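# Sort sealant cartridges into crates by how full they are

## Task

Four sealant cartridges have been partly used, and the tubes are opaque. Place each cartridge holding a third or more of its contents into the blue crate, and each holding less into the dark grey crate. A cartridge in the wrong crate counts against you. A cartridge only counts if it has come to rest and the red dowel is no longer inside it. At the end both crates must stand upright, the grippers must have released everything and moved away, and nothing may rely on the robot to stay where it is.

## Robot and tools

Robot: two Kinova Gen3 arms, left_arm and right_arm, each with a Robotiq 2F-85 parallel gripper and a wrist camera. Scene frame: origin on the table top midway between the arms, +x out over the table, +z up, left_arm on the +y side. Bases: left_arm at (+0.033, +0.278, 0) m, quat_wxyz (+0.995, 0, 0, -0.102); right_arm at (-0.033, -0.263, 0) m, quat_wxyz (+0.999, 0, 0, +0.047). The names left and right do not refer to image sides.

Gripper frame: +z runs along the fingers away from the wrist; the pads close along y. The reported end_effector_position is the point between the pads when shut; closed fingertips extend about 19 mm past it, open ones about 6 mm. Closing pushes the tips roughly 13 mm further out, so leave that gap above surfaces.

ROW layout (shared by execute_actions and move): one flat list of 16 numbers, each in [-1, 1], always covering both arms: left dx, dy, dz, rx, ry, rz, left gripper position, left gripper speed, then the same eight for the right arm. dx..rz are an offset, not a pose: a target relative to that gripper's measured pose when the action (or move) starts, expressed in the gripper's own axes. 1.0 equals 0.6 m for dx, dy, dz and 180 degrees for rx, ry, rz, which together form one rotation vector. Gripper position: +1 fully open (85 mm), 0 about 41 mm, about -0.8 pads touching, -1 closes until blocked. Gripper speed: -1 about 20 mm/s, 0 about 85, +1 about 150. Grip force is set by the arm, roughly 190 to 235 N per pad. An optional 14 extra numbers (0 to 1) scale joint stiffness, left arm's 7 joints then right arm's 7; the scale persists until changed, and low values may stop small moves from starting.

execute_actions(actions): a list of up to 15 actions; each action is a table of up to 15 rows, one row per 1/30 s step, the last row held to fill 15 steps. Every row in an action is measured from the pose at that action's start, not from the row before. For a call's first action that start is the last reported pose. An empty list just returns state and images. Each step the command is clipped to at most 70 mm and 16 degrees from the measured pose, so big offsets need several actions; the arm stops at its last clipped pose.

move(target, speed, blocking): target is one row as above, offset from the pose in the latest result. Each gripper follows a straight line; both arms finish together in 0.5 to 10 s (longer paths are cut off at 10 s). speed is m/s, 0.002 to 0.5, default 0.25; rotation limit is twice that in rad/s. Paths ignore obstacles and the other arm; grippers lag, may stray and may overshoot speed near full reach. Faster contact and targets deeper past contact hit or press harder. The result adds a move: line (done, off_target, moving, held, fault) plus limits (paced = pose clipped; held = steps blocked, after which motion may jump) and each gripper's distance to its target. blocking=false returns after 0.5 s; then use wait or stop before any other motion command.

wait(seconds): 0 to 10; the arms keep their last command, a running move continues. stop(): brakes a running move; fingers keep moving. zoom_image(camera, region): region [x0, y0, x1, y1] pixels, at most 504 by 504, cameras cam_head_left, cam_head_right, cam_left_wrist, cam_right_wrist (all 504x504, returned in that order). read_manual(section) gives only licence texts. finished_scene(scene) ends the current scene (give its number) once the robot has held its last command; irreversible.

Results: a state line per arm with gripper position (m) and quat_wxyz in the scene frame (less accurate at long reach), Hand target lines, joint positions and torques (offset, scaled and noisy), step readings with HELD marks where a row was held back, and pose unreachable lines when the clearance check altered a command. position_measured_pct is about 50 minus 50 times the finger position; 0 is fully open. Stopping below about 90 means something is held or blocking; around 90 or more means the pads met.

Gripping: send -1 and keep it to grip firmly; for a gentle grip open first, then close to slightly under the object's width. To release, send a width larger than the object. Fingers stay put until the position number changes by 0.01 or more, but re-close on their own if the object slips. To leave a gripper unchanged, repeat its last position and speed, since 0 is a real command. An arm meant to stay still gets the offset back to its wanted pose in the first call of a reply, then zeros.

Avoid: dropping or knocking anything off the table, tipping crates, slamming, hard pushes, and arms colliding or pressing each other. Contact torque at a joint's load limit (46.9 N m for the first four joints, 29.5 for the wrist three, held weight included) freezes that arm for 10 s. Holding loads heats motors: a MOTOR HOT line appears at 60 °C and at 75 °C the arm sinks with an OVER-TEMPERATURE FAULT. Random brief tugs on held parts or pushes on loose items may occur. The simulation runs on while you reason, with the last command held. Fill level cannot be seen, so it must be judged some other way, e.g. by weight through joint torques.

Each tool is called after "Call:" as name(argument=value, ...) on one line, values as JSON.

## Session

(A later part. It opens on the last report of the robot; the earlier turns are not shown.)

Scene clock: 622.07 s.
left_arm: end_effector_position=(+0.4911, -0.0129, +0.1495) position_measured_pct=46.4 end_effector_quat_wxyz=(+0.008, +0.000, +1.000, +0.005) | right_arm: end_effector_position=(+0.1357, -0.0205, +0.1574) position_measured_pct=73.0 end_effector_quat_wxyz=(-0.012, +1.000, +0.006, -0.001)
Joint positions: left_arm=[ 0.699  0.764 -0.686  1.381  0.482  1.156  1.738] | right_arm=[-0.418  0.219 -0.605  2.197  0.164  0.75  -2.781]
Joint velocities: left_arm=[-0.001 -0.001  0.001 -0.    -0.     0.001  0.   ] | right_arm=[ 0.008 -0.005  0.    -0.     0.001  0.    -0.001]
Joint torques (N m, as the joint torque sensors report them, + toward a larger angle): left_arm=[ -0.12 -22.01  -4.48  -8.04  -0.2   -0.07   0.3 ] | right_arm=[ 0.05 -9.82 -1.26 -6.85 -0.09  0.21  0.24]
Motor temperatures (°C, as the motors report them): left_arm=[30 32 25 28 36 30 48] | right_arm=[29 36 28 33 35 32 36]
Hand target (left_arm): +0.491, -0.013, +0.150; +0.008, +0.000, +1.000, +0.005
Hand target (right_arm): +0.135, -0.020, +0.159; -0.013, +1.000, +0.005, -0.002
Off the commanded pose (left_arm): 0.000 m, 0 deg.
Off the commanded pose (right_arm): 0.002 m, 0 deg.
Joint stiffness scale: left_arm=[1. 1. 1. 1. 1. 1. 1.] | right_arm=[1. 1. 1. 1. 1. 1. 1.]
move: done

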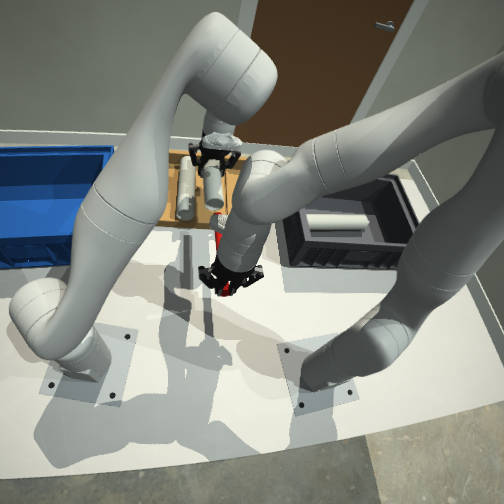

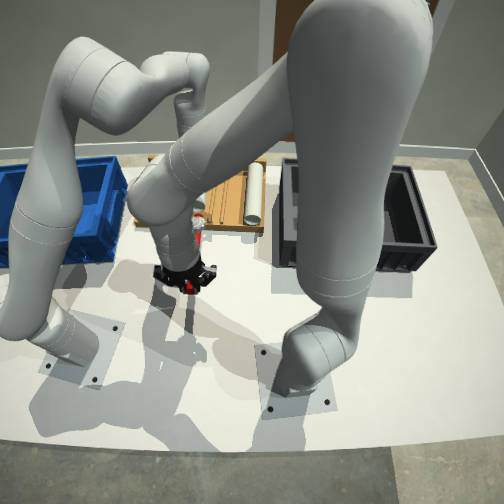

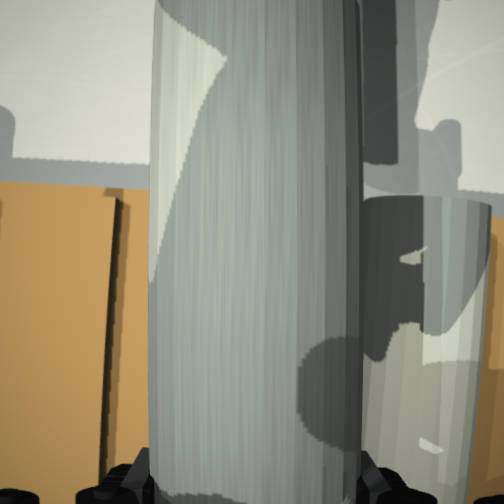

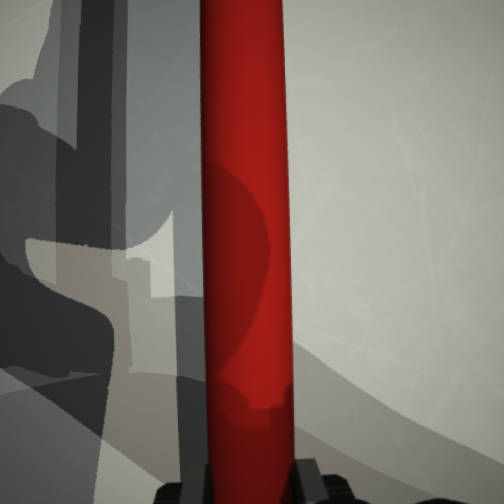

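Call:
move(target=[0, 0, 0, 0, 0, 0, -1, 0.5, 0, -0.004, 0.003, 0.194, 0, 0, -1, 0.5], speed=0.2)

Call:
move(target=[0, 0, 0, 0, 0, 0, -1, 0.5, 0.09, 0, 0, 0, 0, 0, -1, 0.5], speed=0.05)

Scene clock: 644.43 s.
left_arm: end_effector_position=(+0.4911, -0.0129, +0.1495) position_measured_pct=46.4 end_effector_quat_wxyz=(+0.008, +0.000, +1.000, +0.005) | right_arm: end_effector_position=(+0.1364, -0.0179, +0.1563) position_measured_pct=73.0 end_effector_quat_wxyz=(-0.307, +0.952, +0.010, -0.005)
Joint positions: left_arm=[ 0.699  0.764 -0.686  1.381  0.482  1.156  1.738] | right_arm=[ 0.398  0.238 -0.906  2.575 -1.346  0.352 -0.833]
Joint velocities: left_arm=[ 0.     0.001  0.    -0.    -0.    -0.    -0.   ] | right_arm=[ 0.064  0.025 -0.066  0.003  0.    -0.023 -0.001]
Joint torques (N m, as the joint torque sensors report them, + toward a larger angle): left_arm=[ -0.05 -21.74  -4.53  -8.05  -0.31  -0.33   0.24] | right_arm=[ 0.2  -6.7  -1.44 -4.51 -0.39  1.69  0.07]
Motor temperatures (°C, as the motors report them): left_arm=[30 32 25 28 36 30 48] | right_arm=[29 36 28 33 35 32 36]
Hand target (left_arm): +0.491, -0.013, +0.150; +0.008, +0.000, +1.000, +0.005
Hand target (right_arm): +0.137, -0.019, +0.155; -0.307, +0.952, +0.006, -0.005
Off the commanded pose (left_arm): 0.000 m, 0 deg.
Off the commanded pose (right_arm): 0.001 m, 1 deg.
Joint stiffness scale: left_arm=[1. 1. 1. 1. 1. 1. 1.] | right_arm=[1. 1. 1. 1. 1. 1. 1.]
joint sent to its limit (right arm) — the command would take joint 4 (elbow) past its upper limit, so that joint was sent only as far as its limit.
move: done

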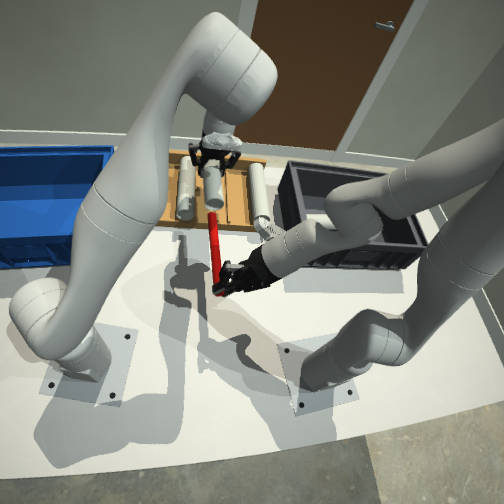

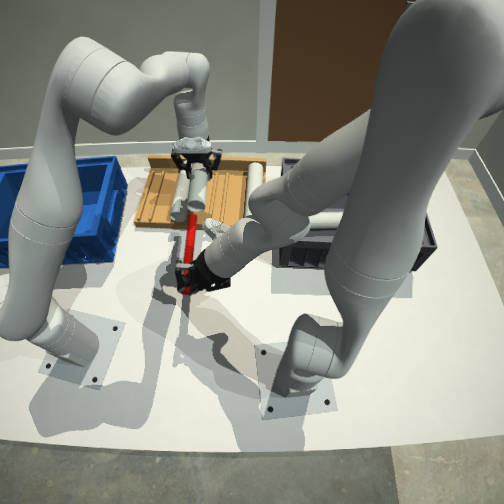

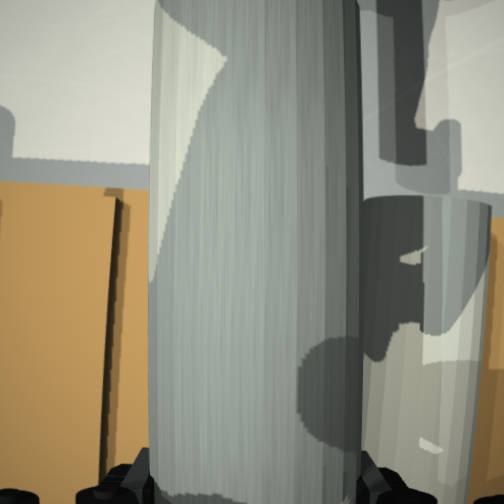

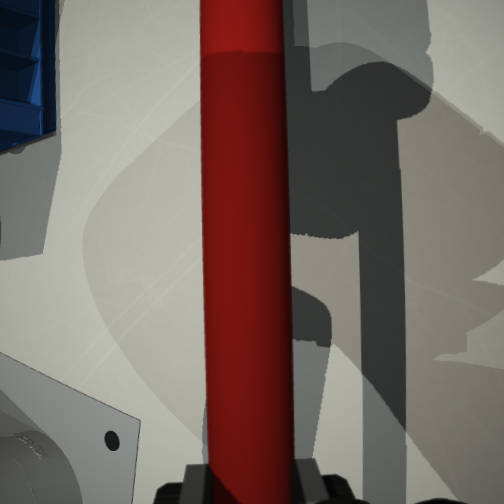

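Scene clock: 645.80 s.
left_arm: end_effector_position=(+0.4911, -0.0129, +0.1495) position_measured_pct=46.4 end_effector_quat_wxyz=(+0.008, +0.000, +1.000, +0.005) | right_arm: end_effector_position=(+0.1911, -0.0172, +0.1564) position_measured_pct=73.0 end_effector_quat_wxyz=(-0.306, +0.952, +0.009, -0.001)
Joint positions: left_arm=[ 0.699  0.764 -0.686  1.381  0.482  1.156  1.738] | right_arm=[ 0.358  0.314 -0.778  2.438 -1.076  0.385 -1.014]
Joint velocities: left_arm=[-0.    -0.001  0.001  0.     0.     0.     0.   ] | right_arm=[-0.008  0.006 -0.    -0.004  0.004  0.002 -0.005]
Joint torques (N m, as the joint torque sensors report them, + toward a larger angle): left_arm=[ -0.31 -21.99  -4.46  -8.1   -0.25  -0.06   0.24] | right_arm=[ 0.23 -7.27 -1.31 -4.39 -0.71  1.31  0.52]
Motor temperatures (°C, as the motors report them): left_arm=[30 32 25 28 36 30 48] | right_arm=[29 36 28 33 35 32 36]
Hand target (left_arm): +0.491, -0.013, +0.150; +0.008, +0.000, +1.000, +0.005
Hand target (right_arm): +0.190, -0.017, +0.156; -0.307, +0.952, +0.010, -0.005
Off the commanded pose (left_arm): 0.000 m, 0 deg.
Off the commanded pose (right_arm): 0.001 m, 0 deg.
Joint stiffness scale: left_arm=[1. 1. 1. 1. 1. 1. 1.] | right_arm=[1. 1. 1. 1. 1. 1. 1.]
move: done

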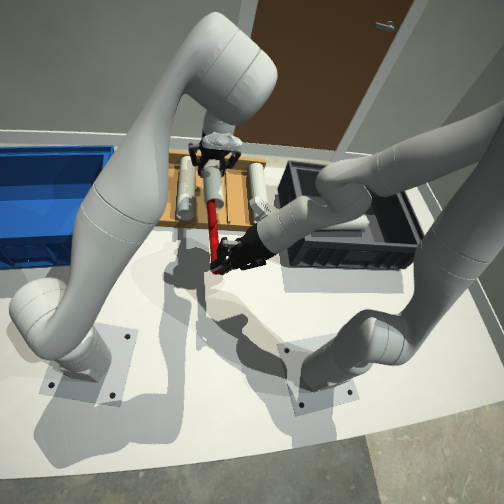

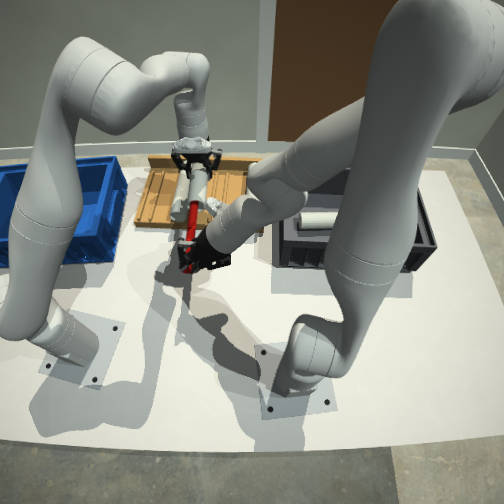

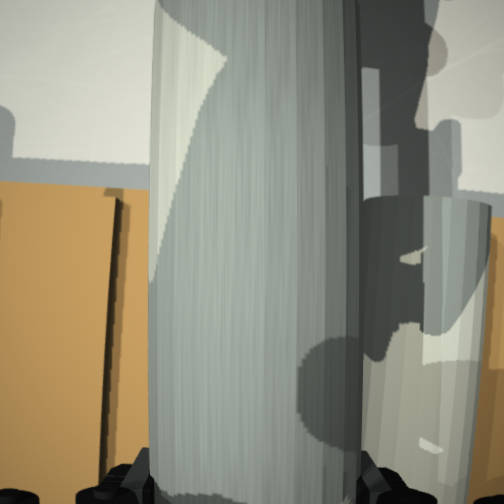

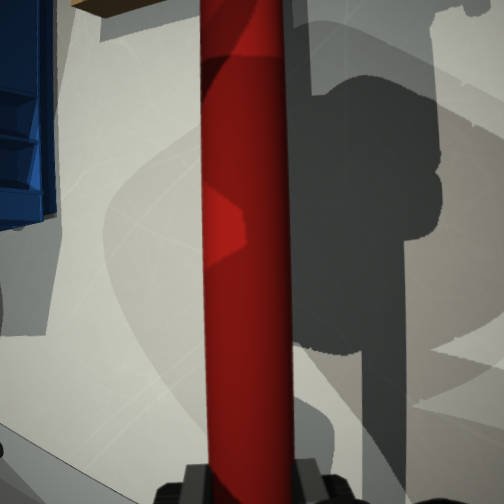

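Call:
move(target=[0, 0, 0, 0, 0, 0, -1, 0.5, 0.13, 0.007, -0.005, 0, 0, 0, -1, 0.5], speed=0.06)

Scene clock: 652.60 s.
left_arm: end_effector_position=(+0.4911, -0.0129, +0.1495) position_measured_pct=46.4 end_effector_quat_wxyz=(+0.008, +0.000, +1.000, +0.005) | right_arm: end_effector_position=(+0.2699, -0.0206, +0.1576) position_measured_pct=73.0 end_effector_quat_wxyz=(-0.307, +0.952, +0.009, +0.002)
Joint positions: left_arm=[ 0.699  0.764 -0.686  1.381  0.482  1.156  1.738] | right_arm=[ 0.289  0.409 -0.603  2.227 -0.83   0.492 -1.168]
Joint velocities: left_arm=[ 0.     0.001  0.     0.     0.     0.001 -0.001] | right_arm=[-0.011  0.007  0.005 -0.005  0.     0.004 -0.001]
Joint torques (N m, as the joint torque sensors report them, + toward a larger angle): left_arm=[ -0.12 -21.99  -4.62  -7.95  -0.24  -0.17   0.21] | right_arm=[ -0.35 -11.7   -1.72  -5.28  -0.88   1.16   0.38]
Motor temperatures (°C, as the motors report them): left_arm=[30 33 25 28 36 30 48] | right_arm=[29 36 28 33 35 32 36]
Hand target (left_arm): +0.491, -0.013, +0.150; +0.008, +0.000, +1.000, +0.005
Hand target (right_arm): +0.269, -0.021, +0.157; -0.306, +0.952, +0.009, -0.001
Off the commanded pose (left_arm): 0.000 m, 0 deg.
Off the commanded pose (right_arm): 0.001 m, 0 deg.
Joint stiffness scale: left_arm=[1. 1. 1. 1. 1. 1. 1.] | right_arm=[1. 1. 1. 1. 1. 1. 1.]
move: done

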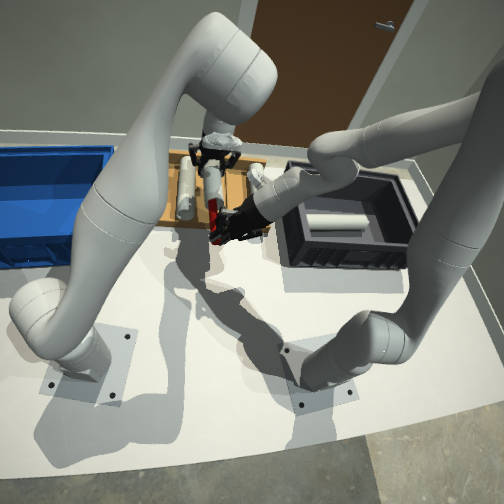

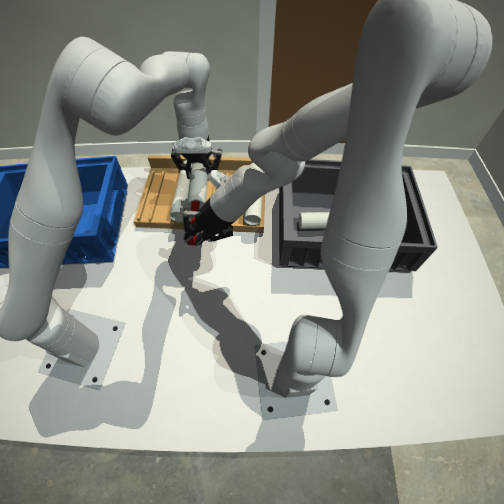

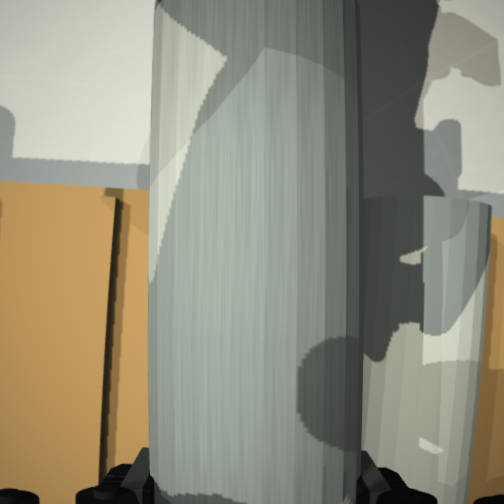

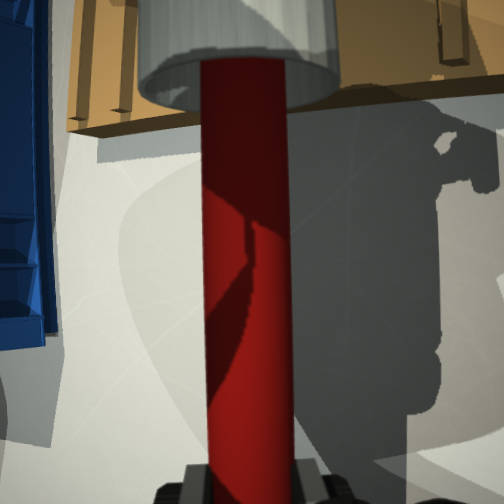

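Call:
move(target=[0, 0, 0, 0, 0, 0, -1, 0.5, 0.07, 0, 0, 0, 0, 0, -1, 0.5], speed=0.04)

Scene clock: 659.37 s.
left_arm: end_effector_position=(+0.4911, -0.0129, +0.1495) position_measured_pct=46.4 end_effector_quat_wxyz=(+0.008, +0.000, +1.000, +0.005) | right_arm: end_effector_position=(+0.3125, -0.0195, +0.1593) position_measured_pct=73.0 end_effector_quat_wxyz=(-0.308, +0.951, +0.008, +0.005)
Joint positions: left_arm=[ 0.699  0.764 -0.686  1.381  0.482  1.156  1.738] | right_arm=[ 0.249  0.46  -0.53   2.106 -0.75   0.551 -1.226]
Joint velocities: left_arm=[ 0.    -0.     0.002 -0.     0.    -0.001 -0.   ] | right_arm=[-0.009  0.004  0.006 -0.002  0.     0.003  0.   ]
Joint torques (N m, as the joint torque sensors report them, + toward a larger angle): left_arm=[ -0.16 -21.9   -4.46  -8.25  -0.22   0.01   0.17] | right_arm=[ -0.26 -13.25  -2.55  -5.83  -0.79   1.13   0.12]
Motor temperatures (°C, as the motors report them): left_arm=[30 33 25 28 36 30 48] | right_arm=[29 35 28 33 35 32 36]
Hand target (left_arm): +0.491, -0.013, +0.150; +0.008, +0.000, +1.000, +0.005
Hand target (right_arm): +0.312, -0.020, +0.158; -0.307, +0.952, +0.009, +0.002
Off the commanded pose (left_arm): 0.000 m, 0 deg.
Off the commanded pose (right_arm): 0.002 m, 0 deg.
Joint stiffness scale: left_arm=[1. 1. 1. 1. 1. 1. 1.] | right_arm=[1. 1. 1. 1. 1. 1. 1.]
move: done

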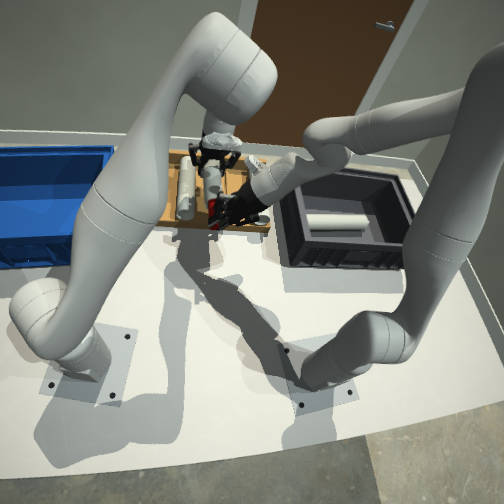

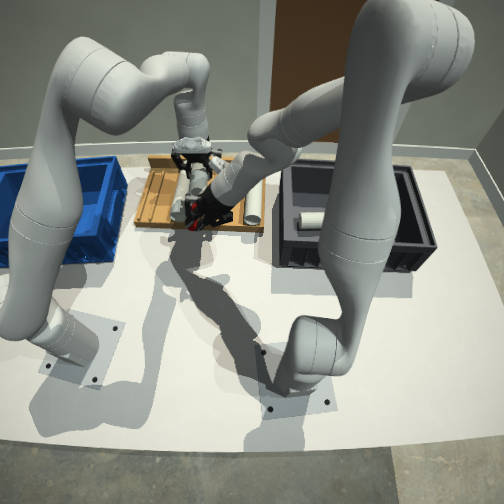

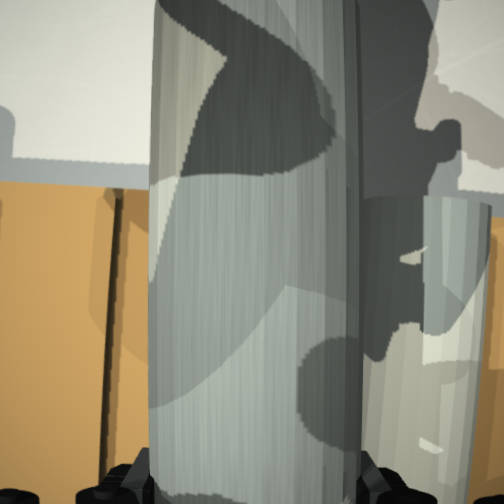

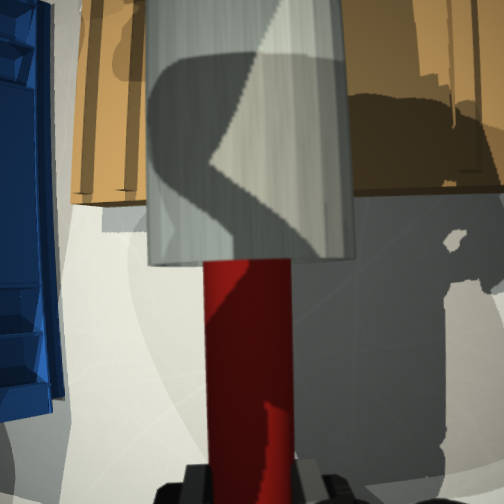

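Call:
move(target=[0, 0, 0, 0, 0, 0, -1, 0.5, 0.035, 0, 0, 0, 0, 0, -1, 0.5], speed=0.04)

Scene clock: 664.10 s.
left_arm: end_effector_position=(+0.4970, -0.0120, +0.1502) position_measured_pct=46.4 end_effector_quat_wxyz=(+0.015, -0.002, +1.000, +0.004) | right_arm: end_effector_position=(+0.3205, -0.0167, +0.1590) position_measured_pct=73.0 end_effector_quat_wxyz=(-0.310, +0.951, +0.013, -0.007)
Joint positions: left_arm=[ 0.694  0.764 -0.686  1.379  0.482  1.144  1.738] | right_arm=[ 0.228  0.485 -0.502  2.057 -0.72   0.597 -1.248]
Joint velocities: left_arm=[-0.003 -0.     0.001  0.    -0.     0.     0.   ] | right_arm=[-0.011  0.006  0.009 -0.005 -0.     0.002 -0.001]
Joint torques (N m, as the joint torque sensors report them, + toward a larger angle): left_arm=[  4.4  -21.88  -0.22  -4.28   0.9    4.03   0.11] | right_arm=[  2.1  -14.36   0.36 -12.64  -1.83  -2.54   0.79]
Motor temperatures (°C, as the motors report them): left_arm=[30 33 25 28 36 30 48] | right_arm=[29 35 28 33 35 32 36]
Hand target (left_arm): +0.491, -0.013, +0.150; +0.008, +0.000, +1.000, +0.005
Hand target (right_arm): +0.333, -0.019, +0.160; -0.308, +0.951, +0.008, +0.005
Off the commanded pose (left_arm): 0.006 m, 1 deg.
Off the commanded pose (right_arm): 0.013 m, 2 deg.
Joint stiffness scale: left_arm=[1. 1. 1. 1. 1. 1. 1.] | right_arm=[1. 1. 1. 1. 1. 1. 1.]
move: off_target (left_arm, right_arm)

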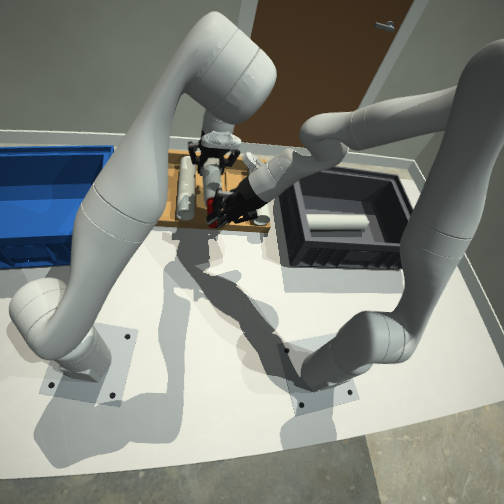

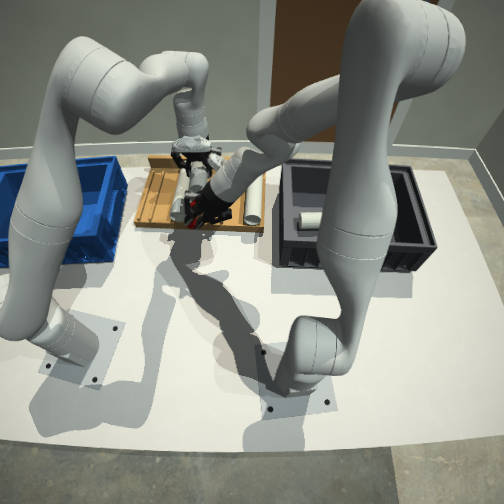

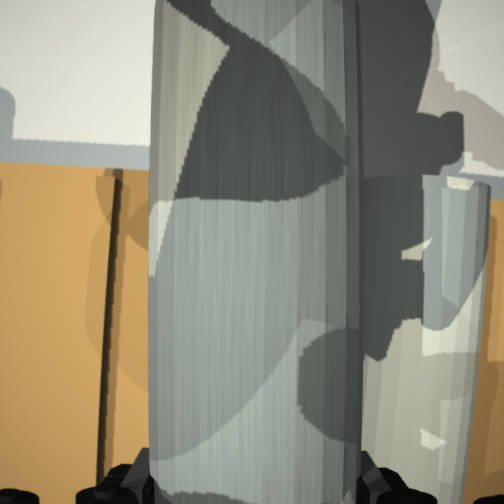

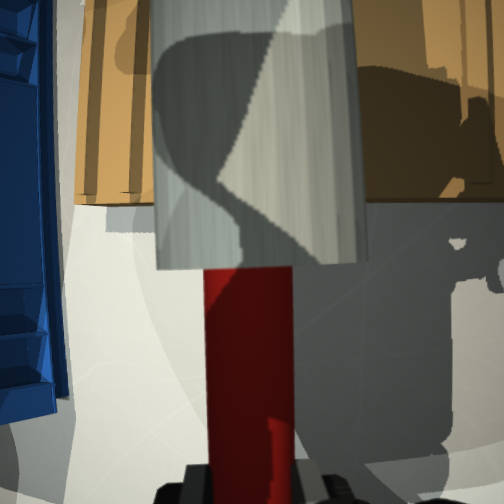

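Call:
move(target=[-0.0098, 0, 0, 0, 0, 0, -1, 0.5, -0.265, 0, 0, 0, 0, 0, -1, 0.5], speed=0.15)

Call:
zoom_image(camera="cam_head_left", region=[170, 150, 270, 250])

Scene clock: 674.30 s.
left_arm: end_effector_position=(+0.5035, -0.0113, +0.1517) position_measured_pct=46.4 end_effector_quat_wxyz=(+0.018, -0.003, +1.000, +0.003) | right_arm: end_effector_position=(+0.1609, -0.0208, +0.1597) position_measured_pct=73.0 end_effector_quat_wxyz=(-0.311, +0.950, +0.015, -0.010)
Joint positions: left_arm=[ 0.685  0.769 -0.686  1.361  0.482  1.149  1.738] | right_arm=[ 0.359  0.258 -0.775  2.505 -1.18   0.425 -0.918]
Joint velocities: left_arm=[-0.001  0.    -0.001  0.    -0.     0.    -0.   ] | right_arm=[ 0.005 -0.013 -0.     0.003 -0.008 -0.     0.01 ]
Joint torques (N m, as the joint torque sensors report them, + toward a larger angle): left_arm=[ -0.06 -21.97  -4.91  -8.26  -0.36  -0.13   0.06] | right_arm=[ 0.52 -6.31 -0.96 -5.08 -0.16  1.35  0.28]
Motor temperatures (°C, as the motors report them): left_arm=[30 33 25 28 36 30 48] | right_arm=[29 35 28 33 35 32 36]
Hand target (left_arm): +0.503, -0.012, +0.150; +0.015, -0.002, +1.000, +0.004
Hand target (right_arm): +0.162, -0.022, +0.160; -0.310, +0.951, +0.013, -0.007
Off the commanded pose (left_arm): 0.002 m, 0 deg.
Off the commanded pose (right_arm): 0.001 m, 0 deg.
Joint stiffness scale: left_arm=[1. 1. 1. 1. 1. 1. 1.] | right_arm=[1. 1. 1. 1. 1. 1. 1.]
move: done

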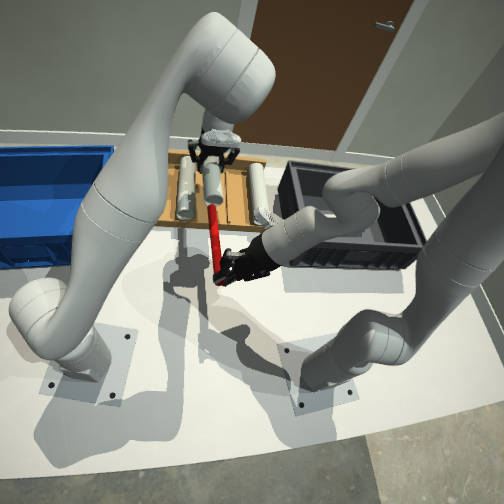

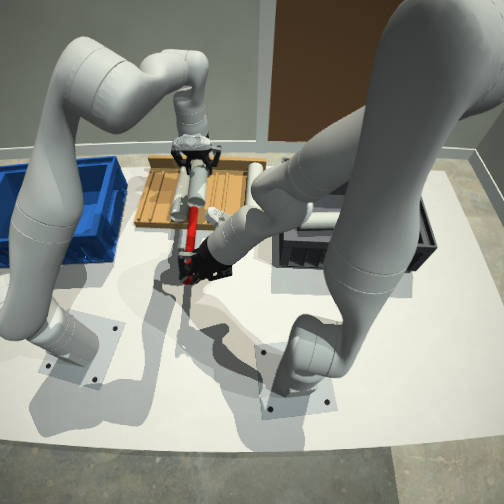

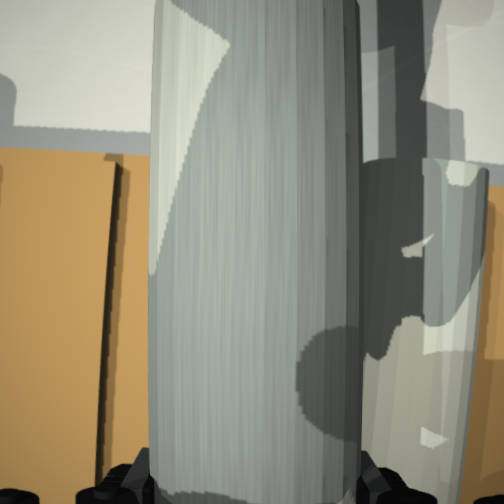

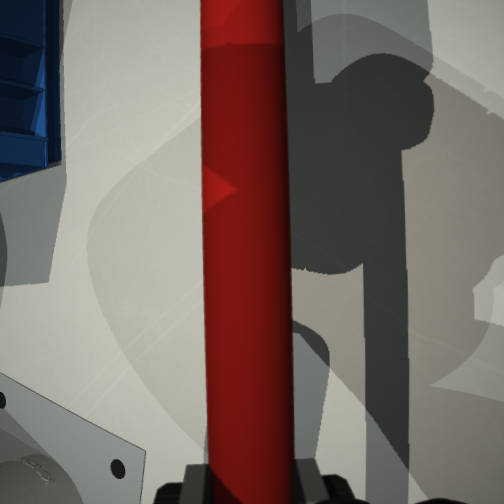

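Region (170, 150, 270, 250) of cam_head_left's 504x504 image, scaled by 5.040, with more detail than that image has.

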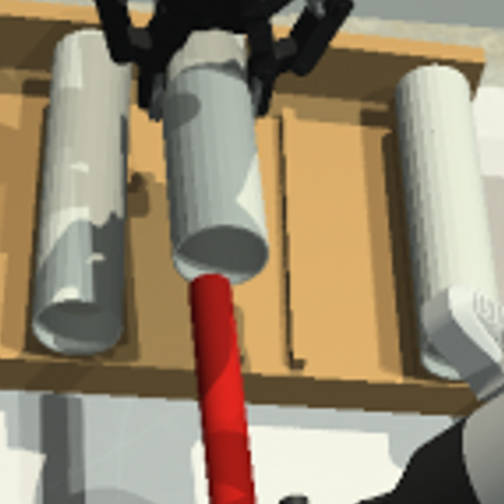

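Call:
move(target=[0, 0, 0, 0, 0, 0, -1, 0.5, 0, -0.028, 0.02, 0, 0, 0, -1, 0.5], speed=0.05)

Call:
move(target=[0, 0, 0, 0, 0, 0, -1, 0.5, 0.045, 0, 0, 0, 0, 0, -1, 0.5], speed=0.03)

Scene clock: 695.90 s.
left_arm: end_effector_position=(+0.5035, -0.0113, +0.1517) position_measured_pct=46.4 end_effector_quat_wxyz=(+0.018, -0.003, +1.000, +0.003) | right_arm: end_effector_position=(+0.1591, -0.0023, +0.1598) position_measured_pct=73.0 end_effector_quat_wxyz=(-0.310, +0.950, +0.018, -0.010)
Joint positions: left_arm=[ 0.685  0.769 -0.686  1.361  0.482  1.149  1.738] | right_arm=[ 0.296  0.272 -0.805  2.49  -1.217  0.373 -0.95 ]
Joint velocities: left_arm=[ 0.001  0.    -0.002 -0.     0.    -0.     0.   ] | right_arm=[-0.014  0.004 -0.     0.001 -0.006  0.     0.002]
Joint torques (N m, as the joint torque sensors report them, + toward a larger angle): left_arm=[ -0.15 -22.22  -4.51  -8.19  -0.34  -0.21   0.09] | right_arm=[ 1.1  -6.9  -1.11 -4.58 -0.41  1.52  0.34]
Motor temperatures (°C, as the motors report them): left_arm=[30 33 25 28 36 30 48] | right_arm=[29 35 28 33 35 32 36]
Hand target (left_arm): +0.504, -0.011, +0.152; +0.018, -0.003, +1.000, +0.003
Hand target (right_arm): +0.160, -0.000, +0.160; -0.311, +0.950, +0.015, -0.010
Off the commanded pose (left_arm): 0.000 m, 0 deg.
Off the commanded pose (right_arm): 0.002 m, 0 deg.
Joint stiffness scale: left_arm=[1. 1. 1. 1. 1. 1. 1.] | right_arm=[1. 1. 1. 1. 1. 1. 1.]
move: done

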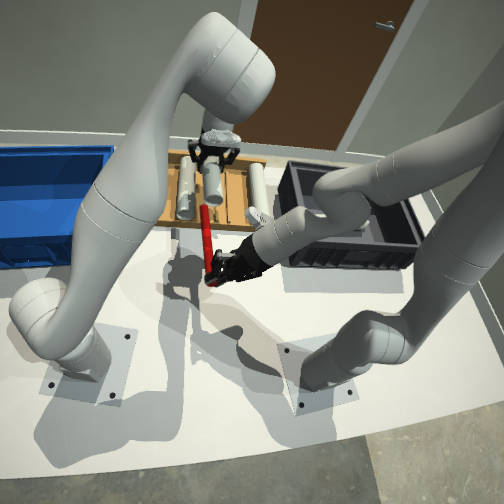

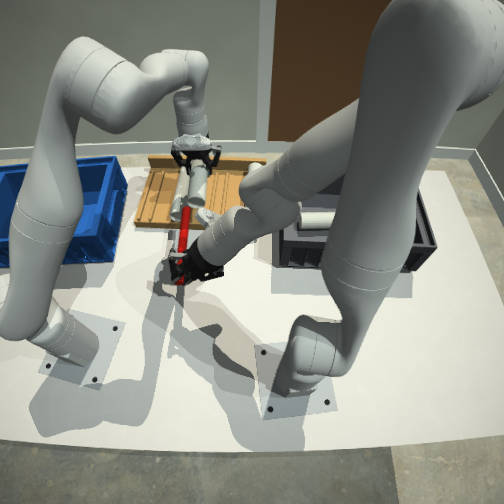

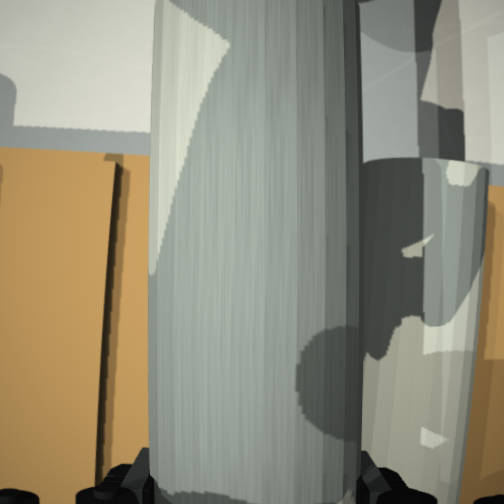

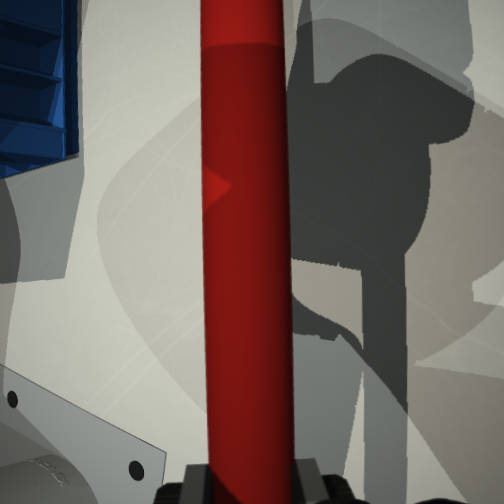

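Scene clock: 697.03 s.
left_arm: end_effector_position=(+0.5062, -0.0110, +0.1519) position_measured_pct=46.4 end_effector_quat_wxyz=(+0.021, -0.003, +1.000, +0.003) | right_arm: end_effector_position=(+0.1784, -0.0017, +0.1589) position_measured_pct=73.0 end_effector_quat_wxyz=(-0.310, +0.950, +0.020, -0.015)
Joint positions: left_arm=[ 0.683  0.769 -0.686  1.361  0.482  1.143  1.738] | right_arm=[ 0.278  0.308 -0.749  2.432 -1.098  0.401 -1.027]
Joint velocities: left_arm=[-0.002 -0.002 -0.    -0.     0.     0.     0.   ] | right_arm=[-0.005  0.007  0.001 -0.005  0.006 -0.    -0.01 ]
Joint torques (N m, as the joint torque sensors report them, + toward a larger angle): left_arm=[  2.42 -21.78  -1.82  -5.33   0.88   2.54   0.65] | right_arm=[ 1.79 -9.6  -0.1  -9.93 -0.96 -0.49  0.4 ]
Motor temperatures (°C, as the motors report them): left_arm=[30 33 25 28 36 30 48] | right_arm=[29 35 28 33 35 32 36]
Hand target (left_arm): +0.504, -0.011, +0.152; +0.018, -0.003, +1.000, +0.003
Hand target (right_arm): +0.186, -0.001, +0.160; -0.310, +0.950, +0.018, -0.009
Off the commanded pose (left_arm): 0.003 m, 0 deg.
Off the commanded pose (right_arm): 0.008 m, 1 deg.
Joint stiffness scale: left_arm=[1. 1. 1. 1. 1. 1. 1.] | right_arm=[1. 1. 1. 1. 1. 1. 1.]
move: off_target (right_arm)

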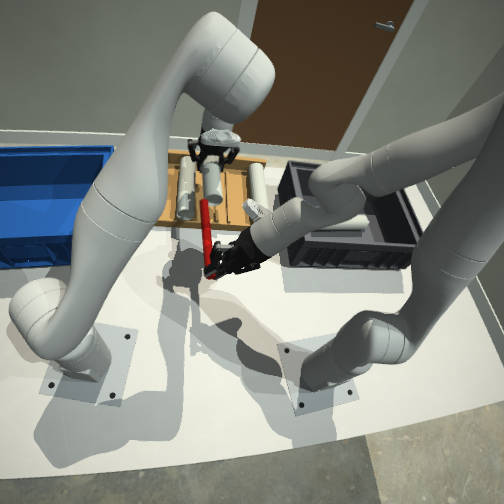

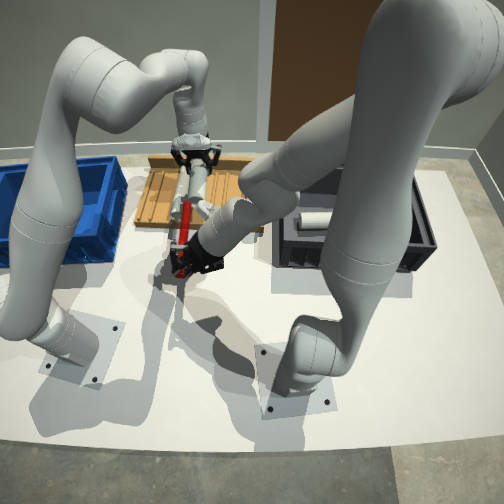

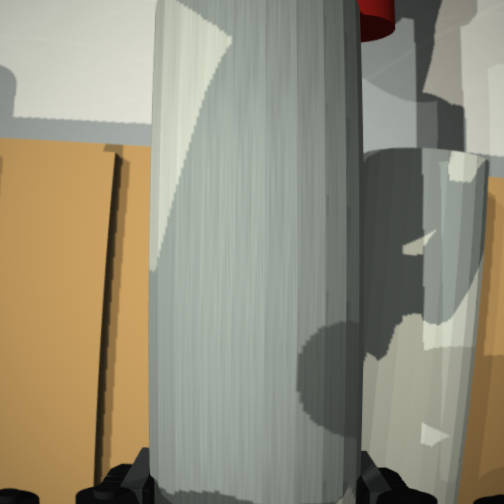

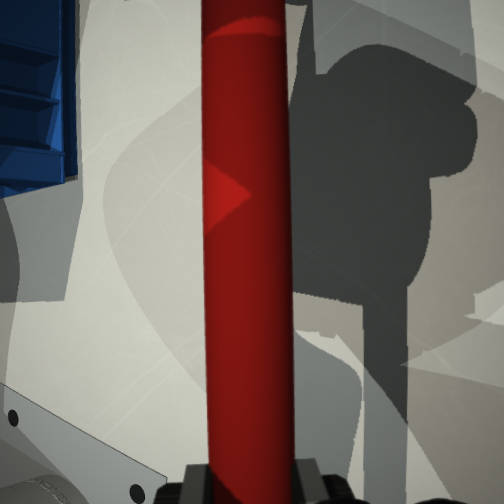

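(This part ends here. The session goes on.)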